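# Seat taper pins fully into crank shaft collars

## Task

Push a taper pin all the way into the collar hole of every crank shaft. Each pin can only seat completely when entered from one particular side of its hole, and a pin that stays in only because the robot is still holding or pressing it at the end does not count.

## Robot and tools

ROBOT. Two Franka FR3 arms, left_arm and right_arm, each with a Robotiq 2F-140 two-finger gripper. Base positions in the scene frame: left_arm (+0.042, +0.406, 0) m, quat_wxyz (+0.998, 0, 0, -0.063); right_arm (+0.057, -0.360, 0) m, quat_wxyz (+0.997, 0, 0, +0.075). Joint ranges (rad), base to hand: waist -2.744..2.744, shoulder -1.784..1.784, upper arm roll -2.901..2.901, elbow -3.042..-0.152, forearm roll -2.807..2.807, wrist pitch 0.544..4.517, wrist roll -3.016..3.016. Load limits (N m): waist 20, shoulder 20, upper arm roll 18, elbow 18, forearm roll 12, wrist pitch 12, wrist roll 12; a carried part adds to them. Reaching a load limit freezes that arm for 10 s and drops the rest of the call. Long holding warms the motors; a MOTOR HOT line is a warning, and an OVER-TEMPERATURE FAULT brakes the arm until it cools.

FRAMES. Scene frame: origin on the table surface midway between the arms, +z up, +x away from the robot over the table, left_arm on the +y side. The names left/right do not refer to image sides. Gripper frame: fingers point along its +z, close along its y. end_effector_position is the spot between the pads when shut; closed fingertips extend about 33 mm past it, open ones about 9 mm. Closing pushes the tips roughly 24 mm further out, so keep that clearance above surfaces.

ROW FORMAT (used by both motion tools). One flat list of 18 numbers, each in [-1, 1], covering both arms even if only one moves: left dx, dy, dz, rx, ry, rz, left gripper position, force_limit, speed, then the same nine for right. dx..rz are an offset, not a pose: a target expressed in that gripper's own axes relative to its pose in the most recent result that showed it (or, before any such result in this scene and for the second and later calls within one reply, relative to where it is when the action begins). Scale: 1.0 = 0.6 m for dx, dy, dz and 180 degrees for the rotation vector rx, ry, rz. All zeros therefore means return to that reference pose, not stay still. To keep an arm parked, send the offset back to where you want it in the first call of a reply and zeros in later ones. Gripper numbers are absolute settings: position +1 = fully open (140 mm), about -0.8 = pads touching, -1 = close until blocked; force_limit -1/0/+1 ≈ 14/60/107 N (parts up to 40 mm wide); speed -1/0/+1 ≈ 30/140/250 mm/s. To leave a gripper unchanged, repeat its previous three values, since 0 is itself an order.

TOOLS.
execute_actions: {"actions": [...], "pictures": bool}. The list holds zero or one item. Empty list: just report state. {"rows": [row, ...], "steps": n}: 1 to 15 rows, n up to 15 control steps of 1/30 s (default 15); each row covers one step and the final row repeats; every row counts from the same reference, not from the preceding row. {"steps": n} without rows: wait until n steps (up to 300) have elapsed since the last result, reply time included. A rejected call sends nothing.
move: {"target": row, "speed": m/s}. Drives each gripper in a straight line to its target; speed 0.002 to 0.5 (default 0.25), turning capped at twice that in rad/s. Duration 0.5 to 10 s; paths cut off at 10 s. Gripper numbers are sent at the start. No obstacle or arm-to-arm avoidance; the hand lags, may drift off the line, and may overshoot speed near full reach. Faster motion and targets set deeper past contact mean harder impacts and pushes. The result adds a move: line with the ending (done, off_target, moving, held, fault) and any limits (paced = target clipped; held = some steps blocked, after which the arm may lurch fast), plus each gripper's distance from target; an ending naming one arm means the other finished fine.
wait: {"seconds": 0..10}; sends nothing new.
zoom_image: {"camera", "region": [x0, y0, x1, y1]}, pixels from top-left, at most 504x504. Cameras: cam_head_left, cam_head_right, cam_high, cam_low (672x504), cam_left_wrist, cam_right_wrist (504x504).
read_manual: {"section": "licences"}; only licence text, no motion.
finished_scene: {"scene": number of the current scene}; irreversible; grades it and reports success. Replying with no tool call ends everything.

CONTROL BEHAVIOUR. Each step, the commanded hand pose is limited to 70 mm and 16 degrees from the measured pose, then damped IK follows it, favouring position over orientation; elbows stop just short of straight. After an action ends, an arm only travels to its last clipped pose, so check the result and send the remainder. The simulation keeps running while you compose a reply; fingers still in motion continue.

RESULTS. State line: each gripper's position (m) and quat_wxyz in the scene frame; the printed position can be slightly wrong, more so far out. "pose unreachable" means a clearance check altered or blocked that arm's command; HELD flags steps where a row was partly or fully not sent. "Hand target" shows where the controller is heading. object_status: 0 moving, 1 blocked while opening, 2 blocked while closing (a grip), 3 reached setpoint or pads met (thin items may still be held). Confirm a grasp by status 2. Blocked fingers stay put until a new position differing by at least 0.01, or until the part yields; to squeeze harder, raise force_limit and switch position between -1 and -0.98. position_measured is in counts: 3 open, 230 pads together, not linear.

AVOID. Dropping or knocking anything off the table, arms touching or pressing on each other, slamming, fast collisions and heavy pushing. Expect occasional brief tugs on a held part or shoves on loose objects; grip firmly and recheck. Release pins before finishing so they stay seated on their own.

Each tool is called after ">>>" as name(argument=value, ...), one argument or row to a line, values as JSON.

## Session

>>> execute_actions(
  actions=[],
)

Scene clock: 0.00 s of 6600.00 s.
left_arm: end_effector_position=(+0.6624, -0.0994, +0.2153) position_measured=3 object_status=3 end_effector_quat_wxyz=(+0.006, -0.415, +0.676, -0.608) | right_arm: end_effector_position=(+0.4945, -0.3572, +0.1139) position_measured=3 object_status=3 end_effector_quat_wxyz=(-0.075, +0.978, -0.183, -0.060)
Joint positions: left_arm=[-0.284  0.389 -0.184 -1.994 -2.419  2.523  2.169] | right_arm=[-0.183 -0.085 -0.052 -2.454  0.203  2.253 -1.423]
Joint velocities: left_arm=[-0.     0.001  0.001  0.    -0.    -0.001 -0.002] | right_arm=[-0.001  0.001 -0.001 -0.001  0.    -0.    -0.001]
Hand target (left_arm): +0.662, -0.099, +0.215; +0.006, -0.415, +0.676, -0.608
Hand target (right_arm): +0.494, -0.357, +0.114; -0.075, +0.978, -0.183, -0.060

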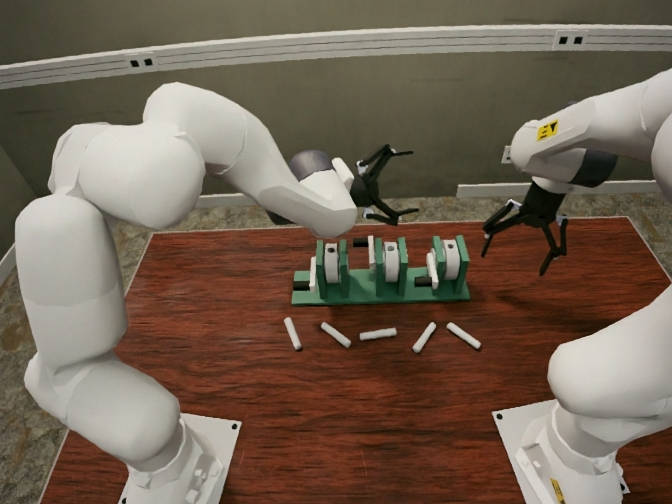

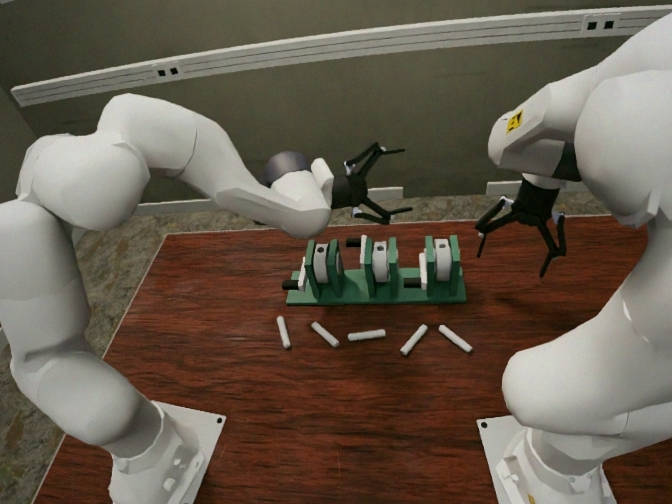

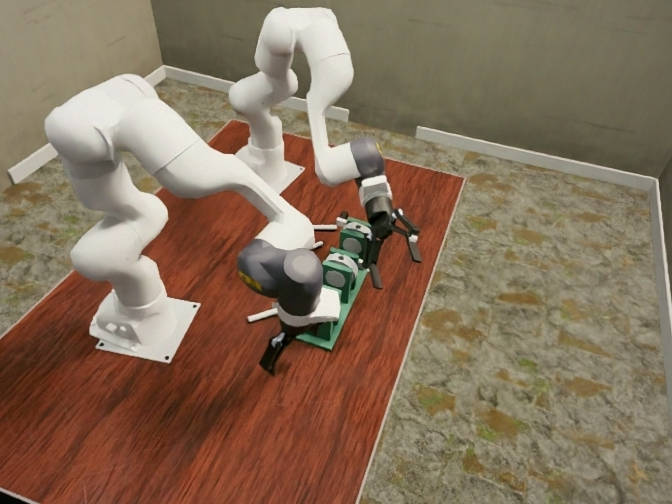

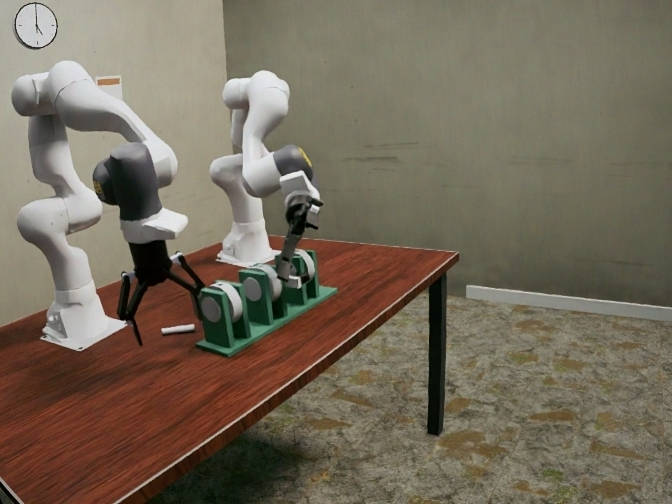

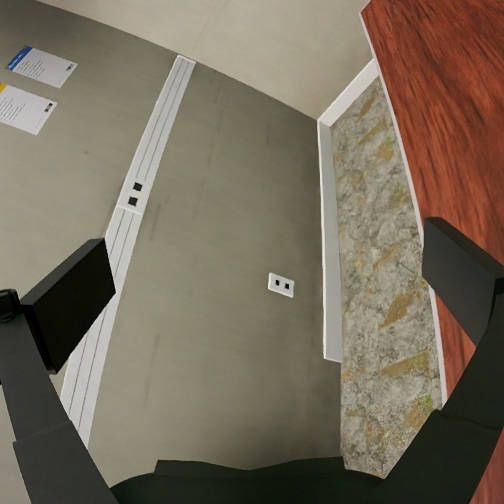

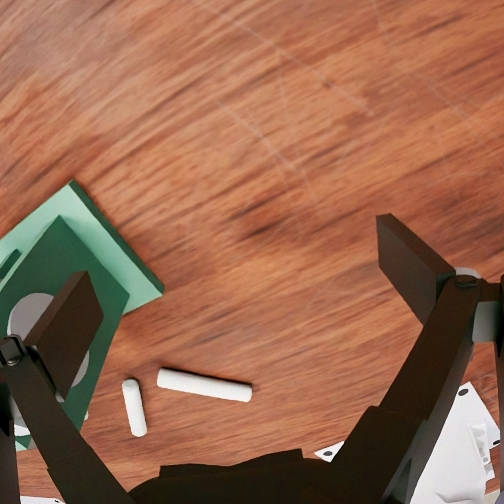

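>>> zoom_image(
  camera="cam_head_left",
  region=[270, 220, 500, 360],
)

>>> zoom_image(
  camera="cam_high",
  region=[240, 190, 440, 360],
)

>>> zoom_image(
  camera="cam_low",
  region=[150, 230, 350, 370],
)

Region (270, 220, 500, 360) of cam_head_left's 672x504 image, scaled by 2.191, with more detail than that image has; it fills the top 307 rows of this view, and the rest is white.

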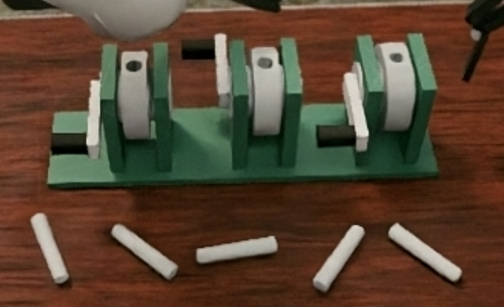

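Region (240, 190, 440, 360) of cam_high's 672x504 image, scaled by 2.520, with more detail than that image has; it fills the top 428 rows of this view, and the rest is white.

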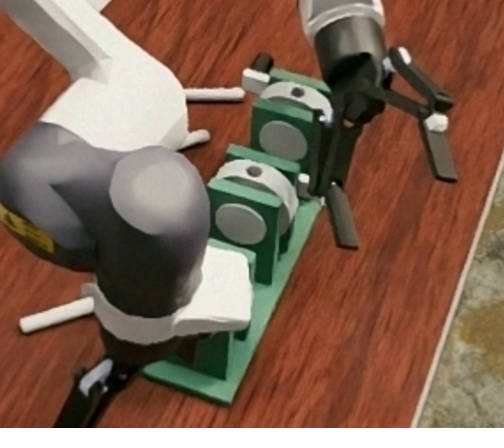

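Region (150, 230, 350, 370) of cam_low's 672x504 image, scaled by 2.520, with more detail than that image has; it fills the top 353 rows of this view, and the rest is white.

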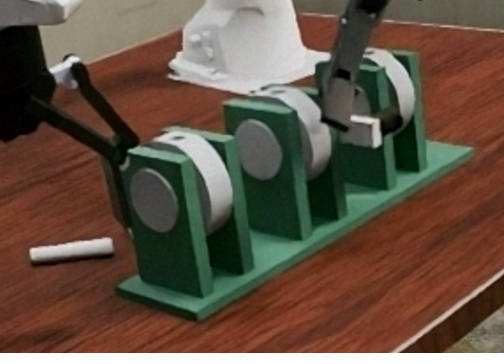

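>>> move(
  target=[0.046,-0.147,-0.625,-0.421,0.276,0.591,1,0,0,-0.036,-0.031,-0.245,-0.048,0.0385,-0.1174,1,0,0],
  speed=0.25,
)

Scene clock: 39.20 s of 6600.00 s.
left_arm: end_effector_position=(+0.4980, +0.2048, +0.3965) position_measured=3 object_status=3 end_effector_quat_wxyz=(-0.010, +0.525, +0.851, -0.000) | right_arm: end_effector_position=(+0.4964, -0.3564, +0.2640) position_measured=3 object_status=3 end_effector_quat_wxyz=(-0.005, +1.000, -0.003, -0.000)
Joint positions: left_arm=[-0.185 -0.169 -0.096 -1.801 -0.013  1.613  2.272] | right_arm=[-0.113 -0.359 -0.032 -2.334 -0.001  1.975 -1.557]
Joint velocities: left_arm=[ 0.    -0.002  0.001  0.002 -0.001  0.001  0.03 ] | right_arm=[-0.    -0.     0.     0.    -0.    -0.002 -0.004]
Hand target (left_arm): +0.496, +0.206, +0.396; -0.013, +0.532, +0.847, +0.002
Hand target (right_arm): +0.496, -0.356, +0.265; -0.004, +1.000, +0.002, -0.000
Off the commanded pose (left_arm): 0.007 m, 2 deg.
Off the commanded pose (right_arm): 0.002 m, 1 deg.
After step 90, 30.57 s passed at rest.
move: off_target (left_arm)

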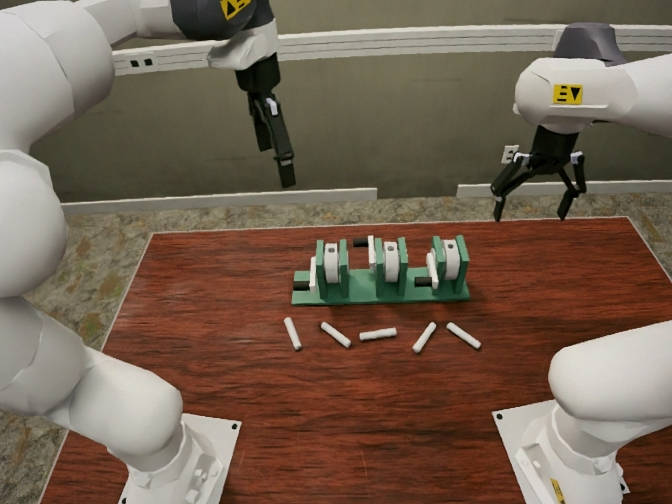

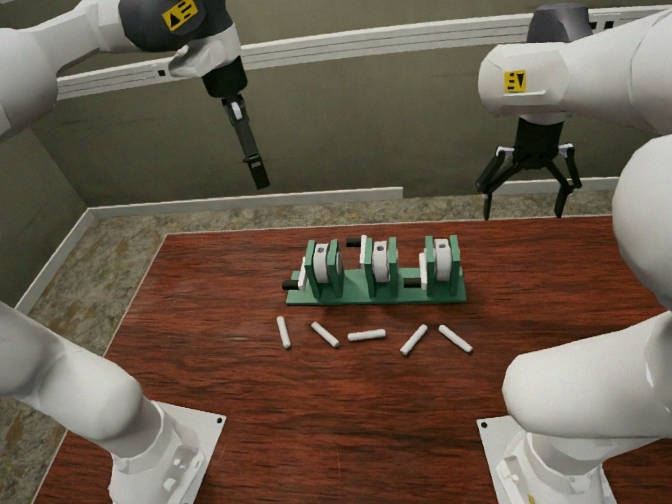

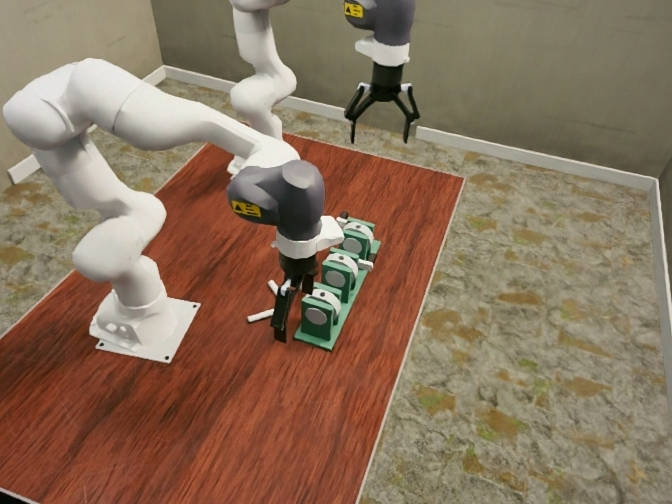

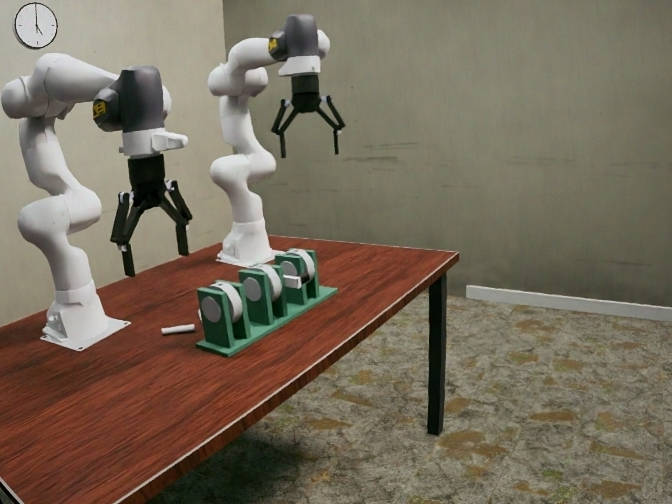

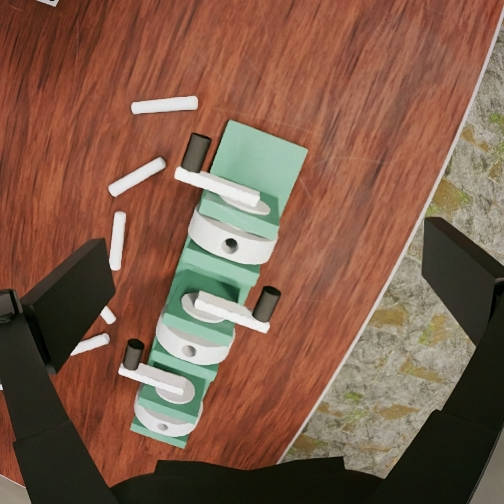

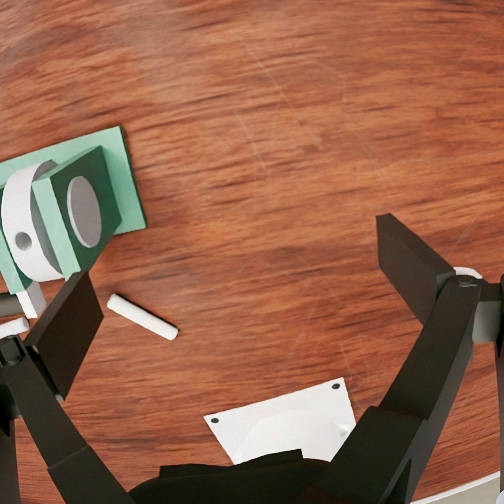

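>>> zoom_image(
  camera="cam_left_wrist",
  region=[90, 80, 320, 310],
)

>>> zoom_image(
  camera="cam_left_wrist",
  region=[90, 260, 300, 460],
)

Region (90, 80, 320, 310) of cam_left_wrist's 504x504 image, scaled by 2.191, with more detail than that image has.

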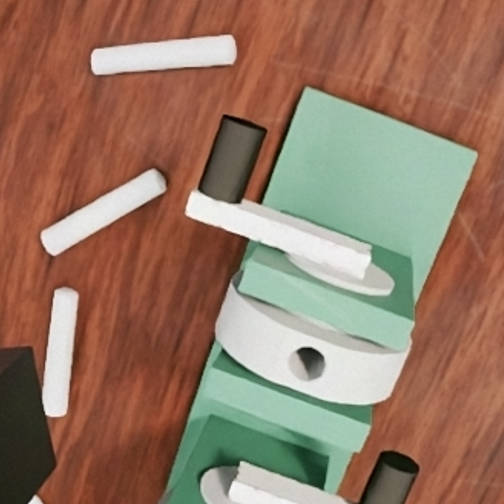

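Region (90, 260, 300, 460) of cam_left_wrist's 504x504 image, scaled by 2.400, with more detail than that image has; it fills the top 480 rows of this view, and the rest is white.

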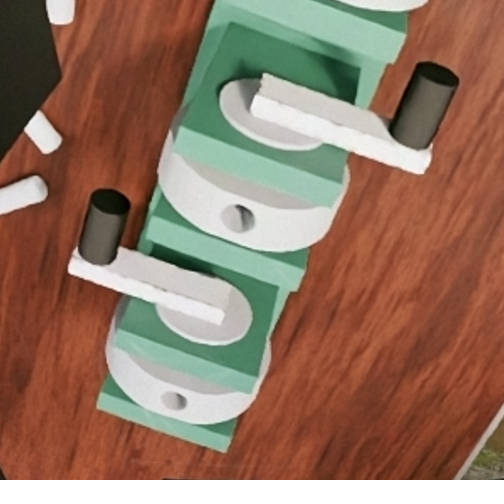

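>>> move(
  target=[0.006,-0.217,0.3275,0,-0.007,-0.352,1,0,0,0.007,-0.333,0.107,0,0.111,0,1,0,0],
  speed=0.25,
)

Scene clock: 64.27 s of 6600.00 s.
left_arm: end_effector_position=(+0.3779, +0.1495, +0.2009) position_measured=3 object_status=3 end_effector_quat_wxyz=(-0.000, +0.011, +1.000, +0.001) | right_arm: end_effector_position=(+0.4989, -0.1507, +0.2036) position_measured=3 object_status=3 end_effector_quat_wxyz=(-0.009, +0.985, +0.002, +0.171)
Joint positions: left_arm=[ 0.058 -0.417 -0.555 -2.49  -0.251  2.114  1.141] | right_arm=[-0.104 -0.428  0.468 -2.64   0.073  2.565 -1.123]
Joint velocities: left_arm=[-0.    -0.    -0.001 -0.    -0.001 -0.    -0.03 ] | right_arm=[ 0.001 -0.     0.001  0.002 -0.001  0.002  0.014]
Hand target (left_arm): +0.379, +0.149, +0.201; +0.001, +0.002, +1.000, -0.001
Hand target (right_arm): +0.499, -0.151, +0.203; -0.010, +0.985, -0.003, +0.171
Off the commanded pose (left_arm): 0.003 m, 1 deg.
Off the commanded pose (right_arm): 0.006 m, 1 deg.
After step 90, 18.90 s passed at rest.
move: off_target (right_arm)

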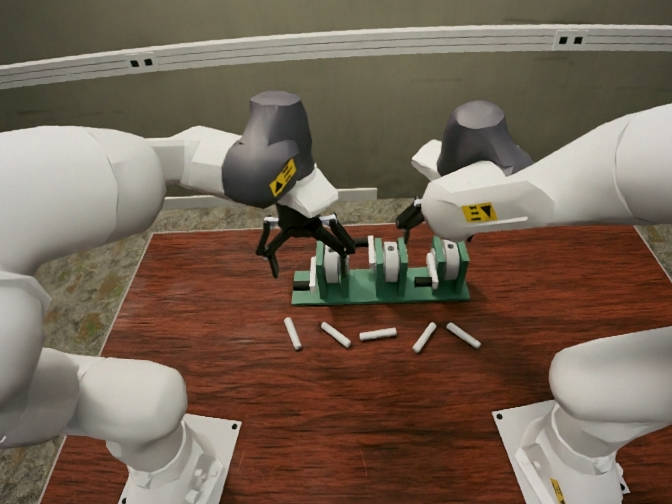

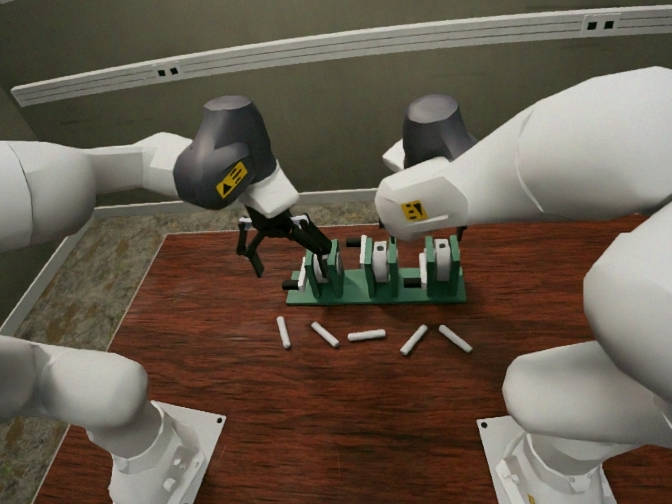

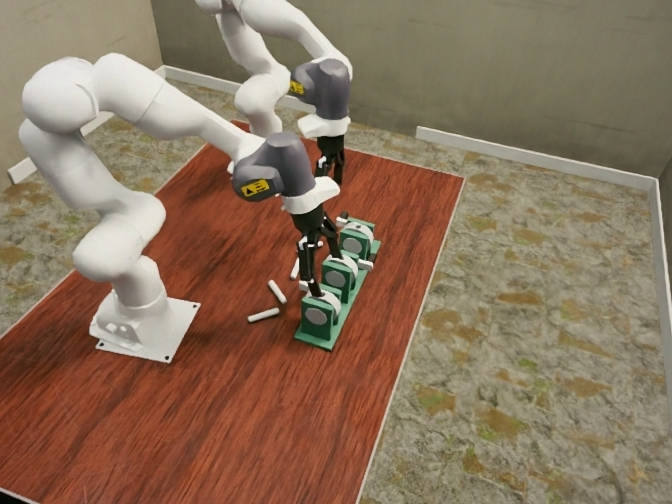

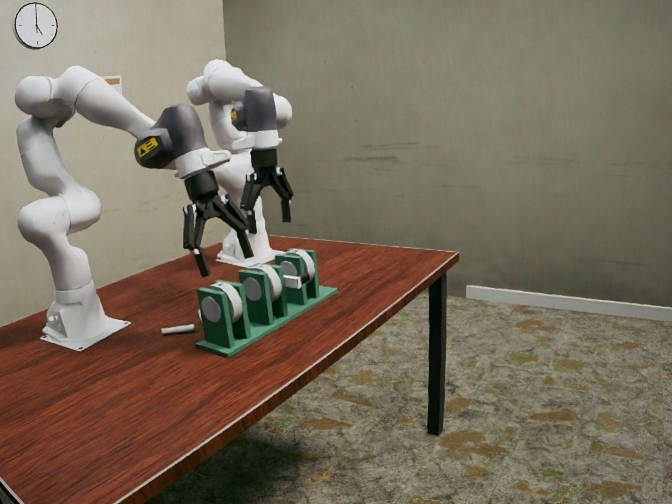

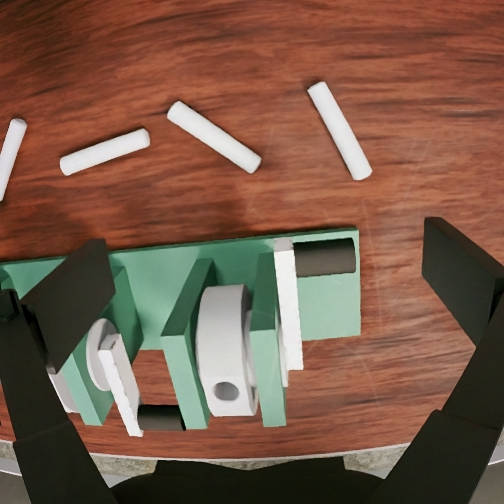

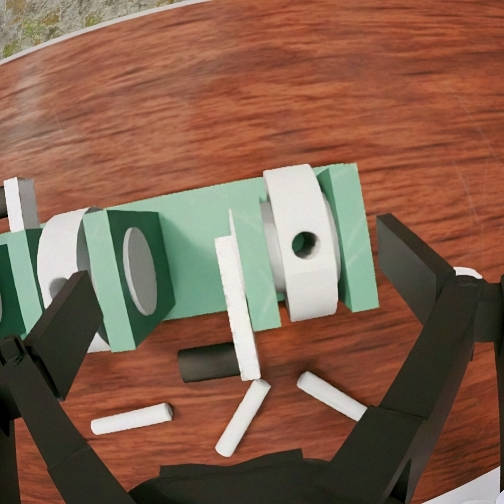

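>>> zoom_image(
  camera="cam_right_wrist",
  region=[230, 160, 390, 330],
)

>>> zoom_image(
  camera="cam_left_wrist",
  region=[150, 60, 390, 200],
)

>>> zoom_image(
  camera="cam_left_wrist",
  region=[0, 90, 170, 220],
)

>>> zoom_image(
  camera="cam_right_wrist",
  region=[80, 350, 380, 470],
)

Region (230, 160, 390, 330) of cam_right_wrist's 504x504 image, scaled by 2.965, with more detail than that image has; it fills the left 474 columns of this view, and the rest is white.

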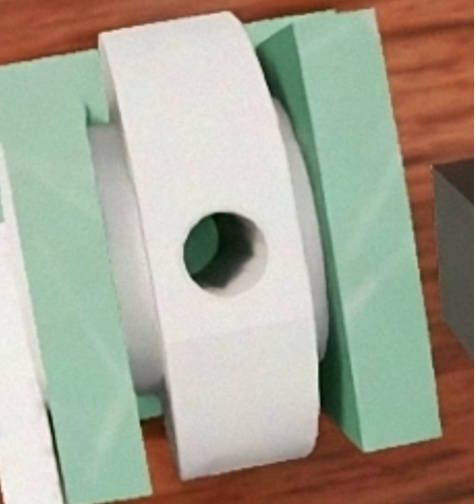

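Region (150, 60, 390, 200) of cam_left_wrist's 504x504 image, scaled by 2.100, with more detail than that image has; it fills the top 294 rows of this view, and the rest is white.

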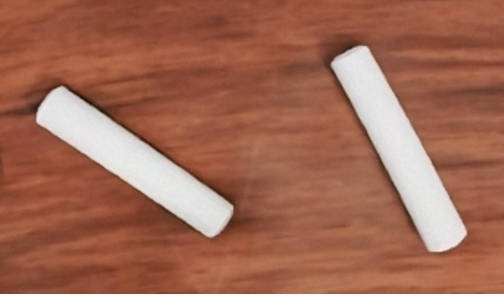

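Region (0, 90, 170, 220) of cam_left_wrist's 504x504 image, scaled by 2.965, with more detail than that image has; it fills the top 385 rows of this view, and the rest is white.

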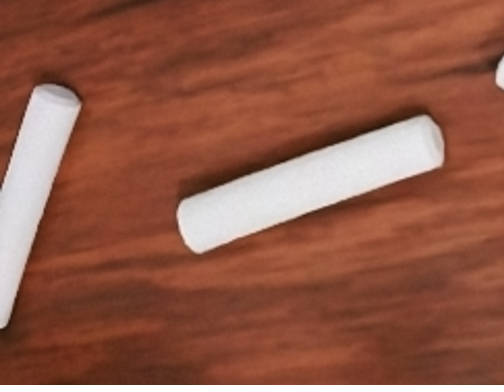

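Region (80, 350, 380, 470) of cam_right_wrist's 504x504 image, scaled by 1.680, with more detail than that image has; it fills the top 202 rows of this view, and the rest is white.

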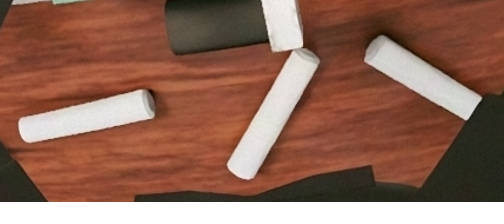

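>>> move(
  target=[0.08,0.117,0.133,0,0.111,0,1,0,0,0,-0.175,0,0,0,0,1,0,0],
  speed=0.2,
)

Scene clock: 81.93 s of 6600.00 s.
left_arm: end_effector_position=(+0.3315, +0.2172, +0.1218) position_measured=3 object_status=3 end_effector_quat_wxyz=(-0.173, +0.007, +0.985, +0.002) | right_arm: end_effector_position=(+0.4973, -0.0446, +0.2025) position_measured=3 object_status=3 end_effector_quat_wxyz=(-0.010, +0.985, +0.008, +0.170)
Joint positions: left_arm=[ 0.08  -0.191 -0.413 -2.517 -0.239  2.008  1.285] | right_arm=[-0.226 -0.272  0.765 -2.449 -0.021  2.529 -0.875]
Joint velocities: left_arm=[ 0.     0.    -0.001 -0.001  0.    -0.002  0.014] | right_arm=[-0.006 -0.001  0.008  0.001 -0.001 -0.004  0.028]
Hand target (left_arm): +0.330, +0.219, +0.121; -0.175, +0.013, +0.984, +0.003
Hand target (right_arm): +0.497, -0.045, +0.203; -0.010, +0.986, +0.002, +0.169
Off the commanded pose (left_arm): 0.004 m, 0 deg.
Off the commanded pose (right_arm): 0.003 m, 1 deg.
After step 90, 13.03 s passed at rest.
move: off_target (left_arm)

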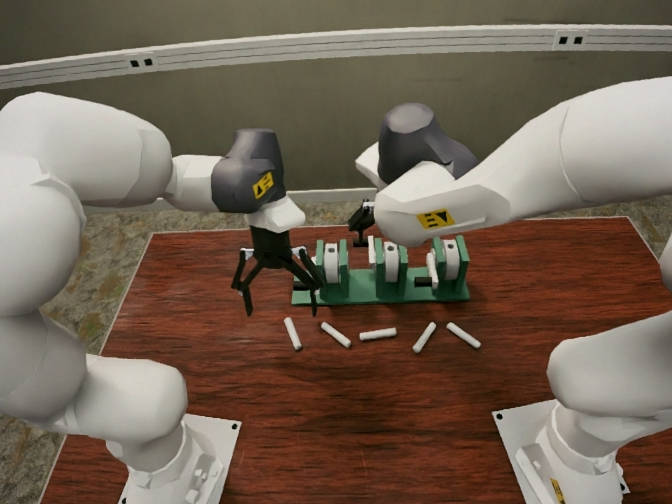

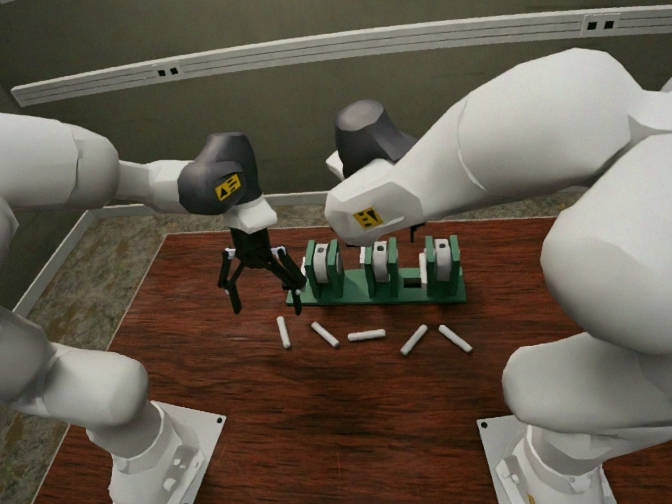

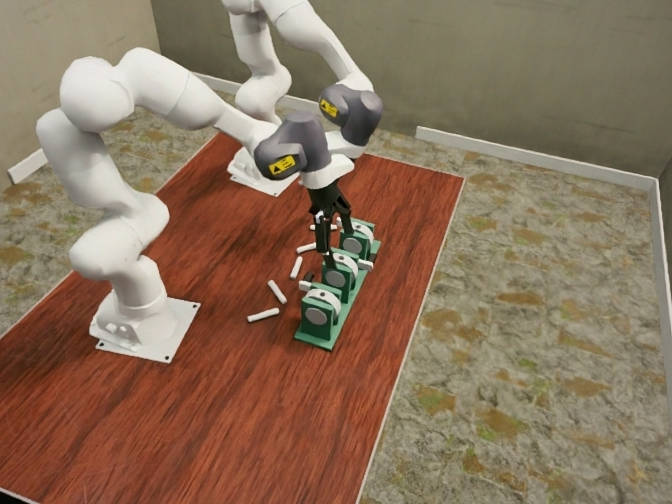

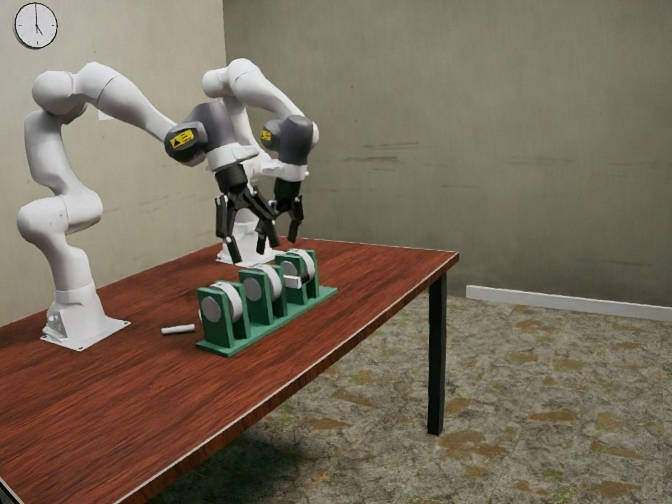

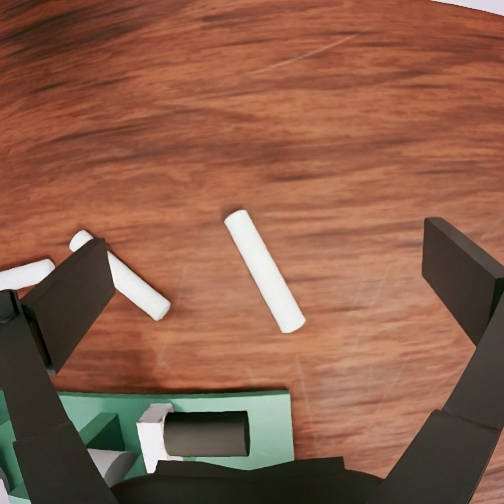

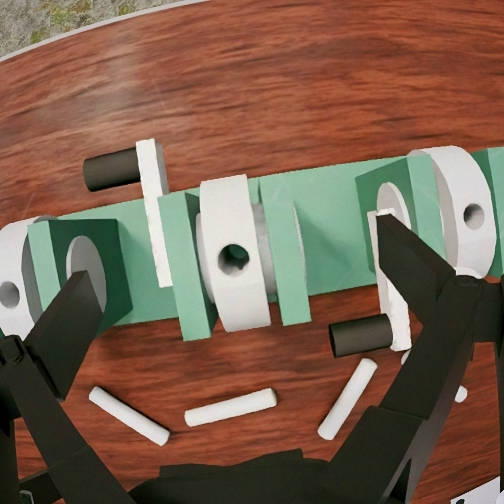

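>>> zoom_image(
  camera="cam_right_wrist",
  region=[155, 170, 315, 340],
)

>>> zoom_image(
  camera="cam_left_wrist",
  region=[190, 195, 340, 345],
)

>>> zoom_image(
  camera="cam_right_wrist",
  region=[80, 370, 290, 460],
)

Region (155, 170, 315, 340) of cam_right_wrist's 504x504 image, scaled by 2.965, with more detail than that image has; it fills the left 474 columns of this view, and the rest is white.

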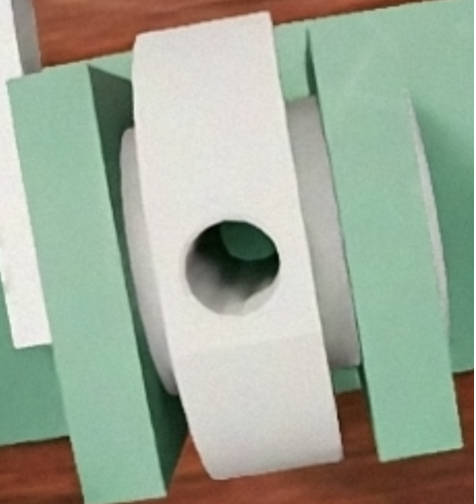

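Region (190, 195, 340, 345) of cam_left_wrist's 504x504 image, scaled by 3.360, with more detail than that image has.

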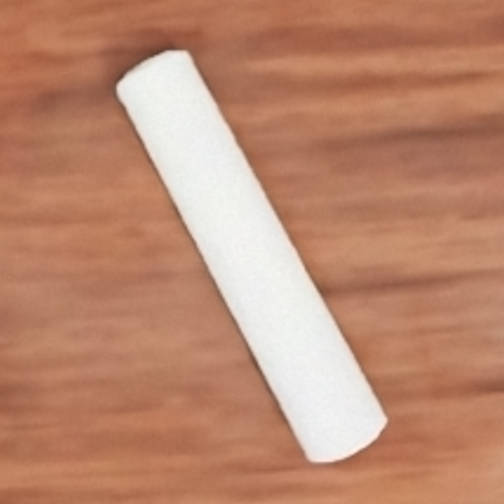

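Region (80, 370, 290, 460) of cam_right_wrist's 504x504 image, scaled by 2.400, with more detail than that image has; it fills the top 216 rows of this view, and the rest is white.

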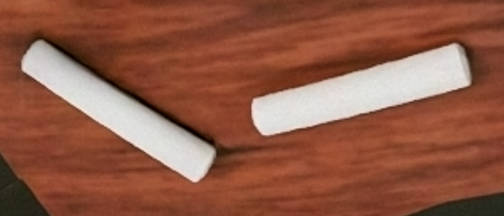

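>>> move(
  target=[-0.216,-0.167,-0.222,0,0,0,1,0,0,-0.28,0.113,-0.027,0.109,0.109,0.491,-0.35,0,0],
  speed=0.2,
)

Scene clock: 145.00 s of 6600.00 s.
left_arm: end_effector_position=(+0.4990, +0.1169, +0.2060) position_measured=3 object_status=3 end_effector_quat_wxyz=(-0.170, +0.008, +0.985, +0.005) | right_arm: end_effector_position=(+0.3252, -0.1075, +0.1617) position_measured=173 object_status=3 end_effector_quat_wxyz=(+0.256, -0.663, +0.651, -0.265)
Joint positions: left_arm=[ 0.017  0.304 -0.423 -1.71  -0.037  1.687  1.064] | right_arm=[ 0.148 -1.798  1.6   -3.028  1.305  2.037  0.439]
Joint velocities: left_arm=[-0.     0.001  0.001 -0.    -0.001 -0.001  0.001] | right_arm=[ 0.    -0.     0.    -0.001 -0.    -0.012  0.002]
Hand target (left_arm): +0.499, +0.118, +0.206; -0.170, +0.007, +0.985, +0.007
Hand target (right_arm): +0.325, -0.109, +0.161; -0.255, +0.664, -0.651, +0.265
Off the commanded pose (left_arm): 0.004 m, 1 deg.
Off the commanded pose (right_arm): 0.012 m, 2 deg.
joint sent to its limit (right arm) — the command would take joint 2 (shoulder) past its lower limit and joint 4 (elbow) past its lower limit, so those joints were sent only as far as their limits.
After step 90, 54.67 s passed at rest.
move: off_target (left_arm, right_arm)

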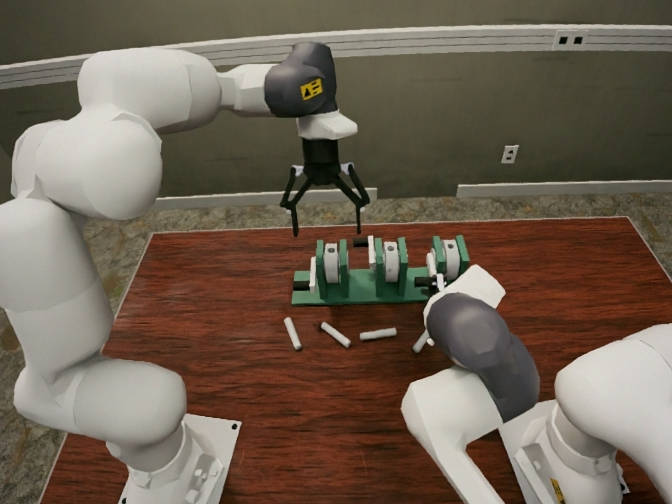

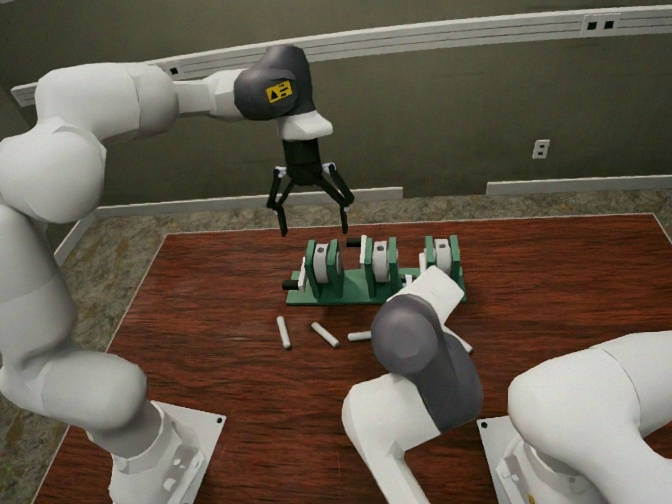

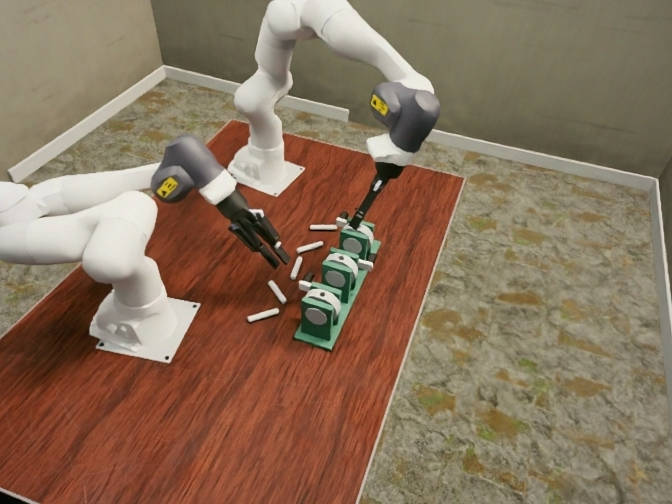

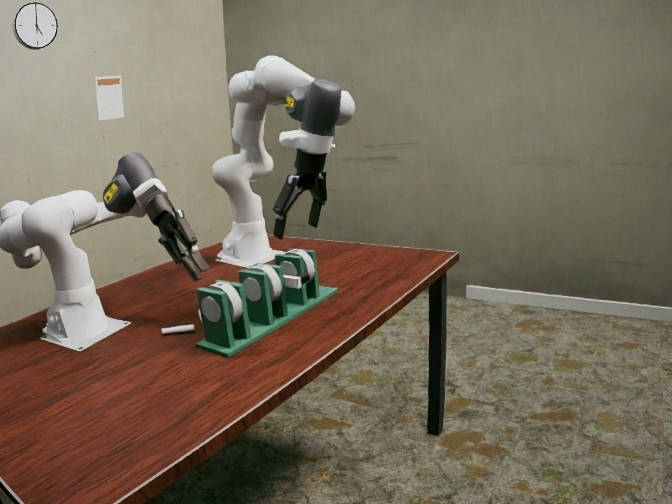

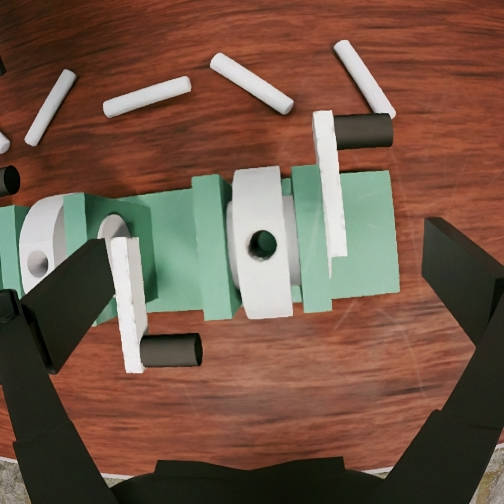

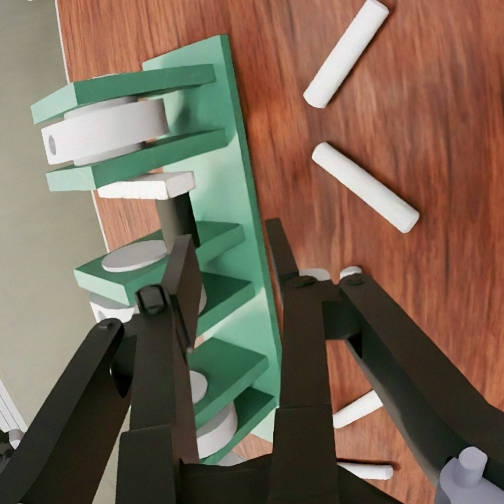

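>>> zoom_image(
  camera="cam_left_wrist",
  region=[185, 160, 345, 330],
)

Region (185, 160, 345, 330) of cam_left_wrist's 504x504 image, scaled by 2.965, with more detail than that image has; it fills the left 474 columns of this view, and the rest is white.

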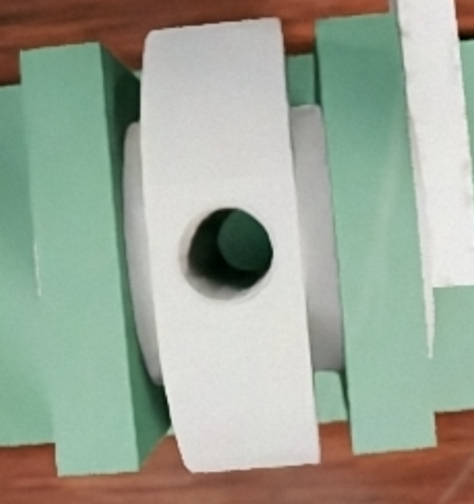

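>>> move(
  target=[0,0,0,0,0,0,1,0,0,0.01,-0.038,0.093,-0.044,0,0,-0.35,0,0],
  speed=0.1,
)

Scene clock: 207.23 s of 6600.00 s.
left_arm: end_effector_position=(+0.4990, +0.1169, +0.2060) position_measured=3 object_status=3 end_effector_quat_wxyz=(-0.170, +0.008, +0.985, +0.005) | right_arm: end_effector_position=(+0.3825, -0.1182, +0.1354) position_measured=173 object_status=3 end_effector_quat_wxyz=(+0.208, -0.674, +0.673, -0.224)
Joint positions: left_arm=[ 0.017  0.304 -0.423 -1.71  -0.037  1.687  1.064] | right_arm=[-0.268 -1.688  1.547 -2.929  1.485  2.067  0.113]
Joint velocities: left_arm=[ 0.001  0.001  0.     0.    -0.001  0.001  0.   ] | right_arm=[-0.    -0.     0.001  0.     0.001 -0.    -0.034]
Hand target (left_arm): +0.499, +0.117, +0.206; -0.170, +0.008, +0.985, +0.005
Hand target (right_arm): +0.383, -0.116, +0.136; -0.209, +0.678, -0.668, +0.224
Off the commanded pose (left_arm): 0.000 m, 0 deg.
Off the commanded pose (right_arm): 0.006 m, 1 deg.
After step 90, 57.67 s passed at rest.
move: off_target (right_arm)

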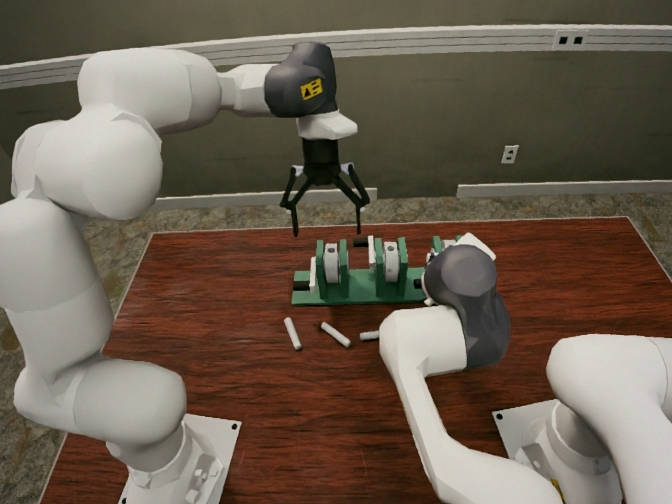

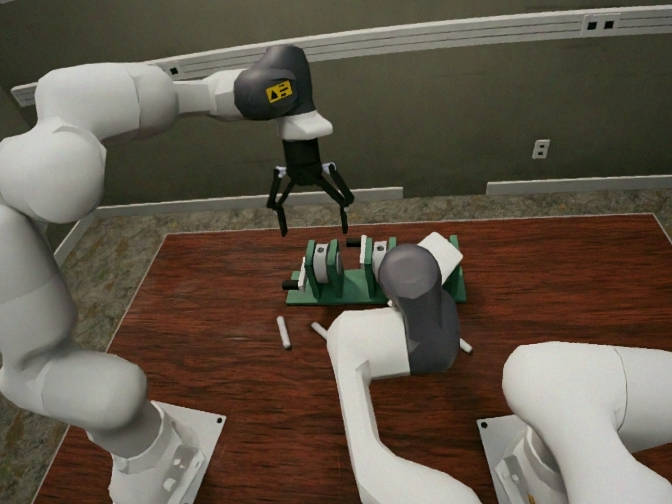

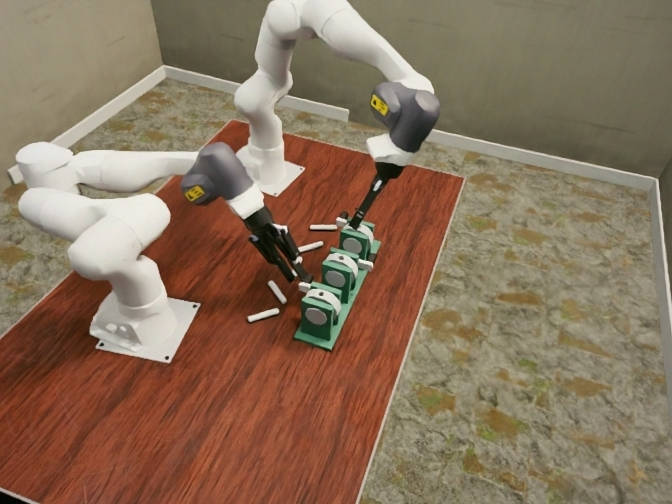

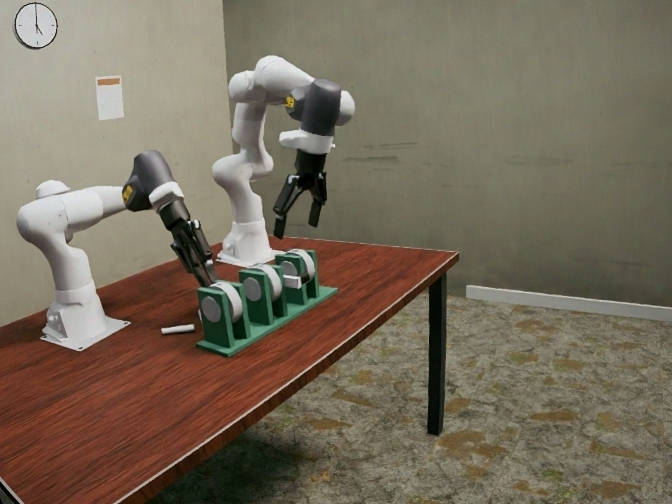

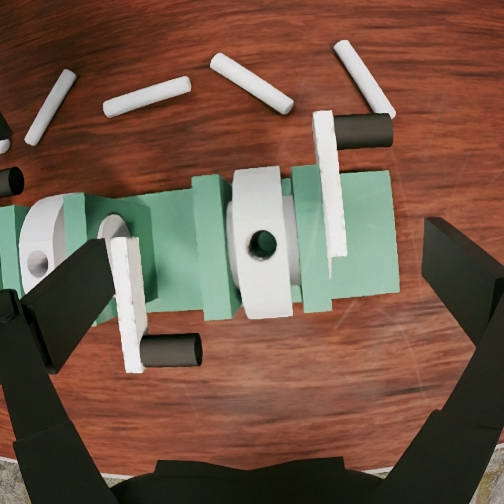

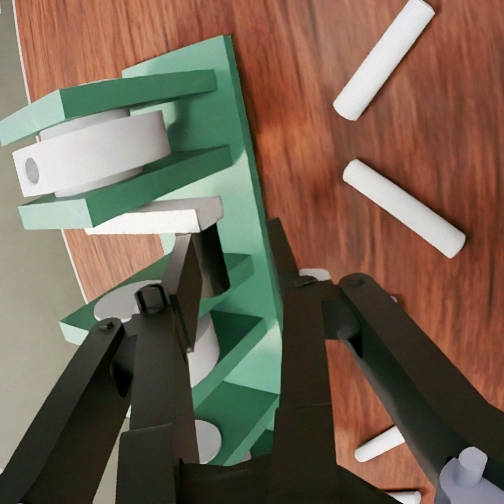

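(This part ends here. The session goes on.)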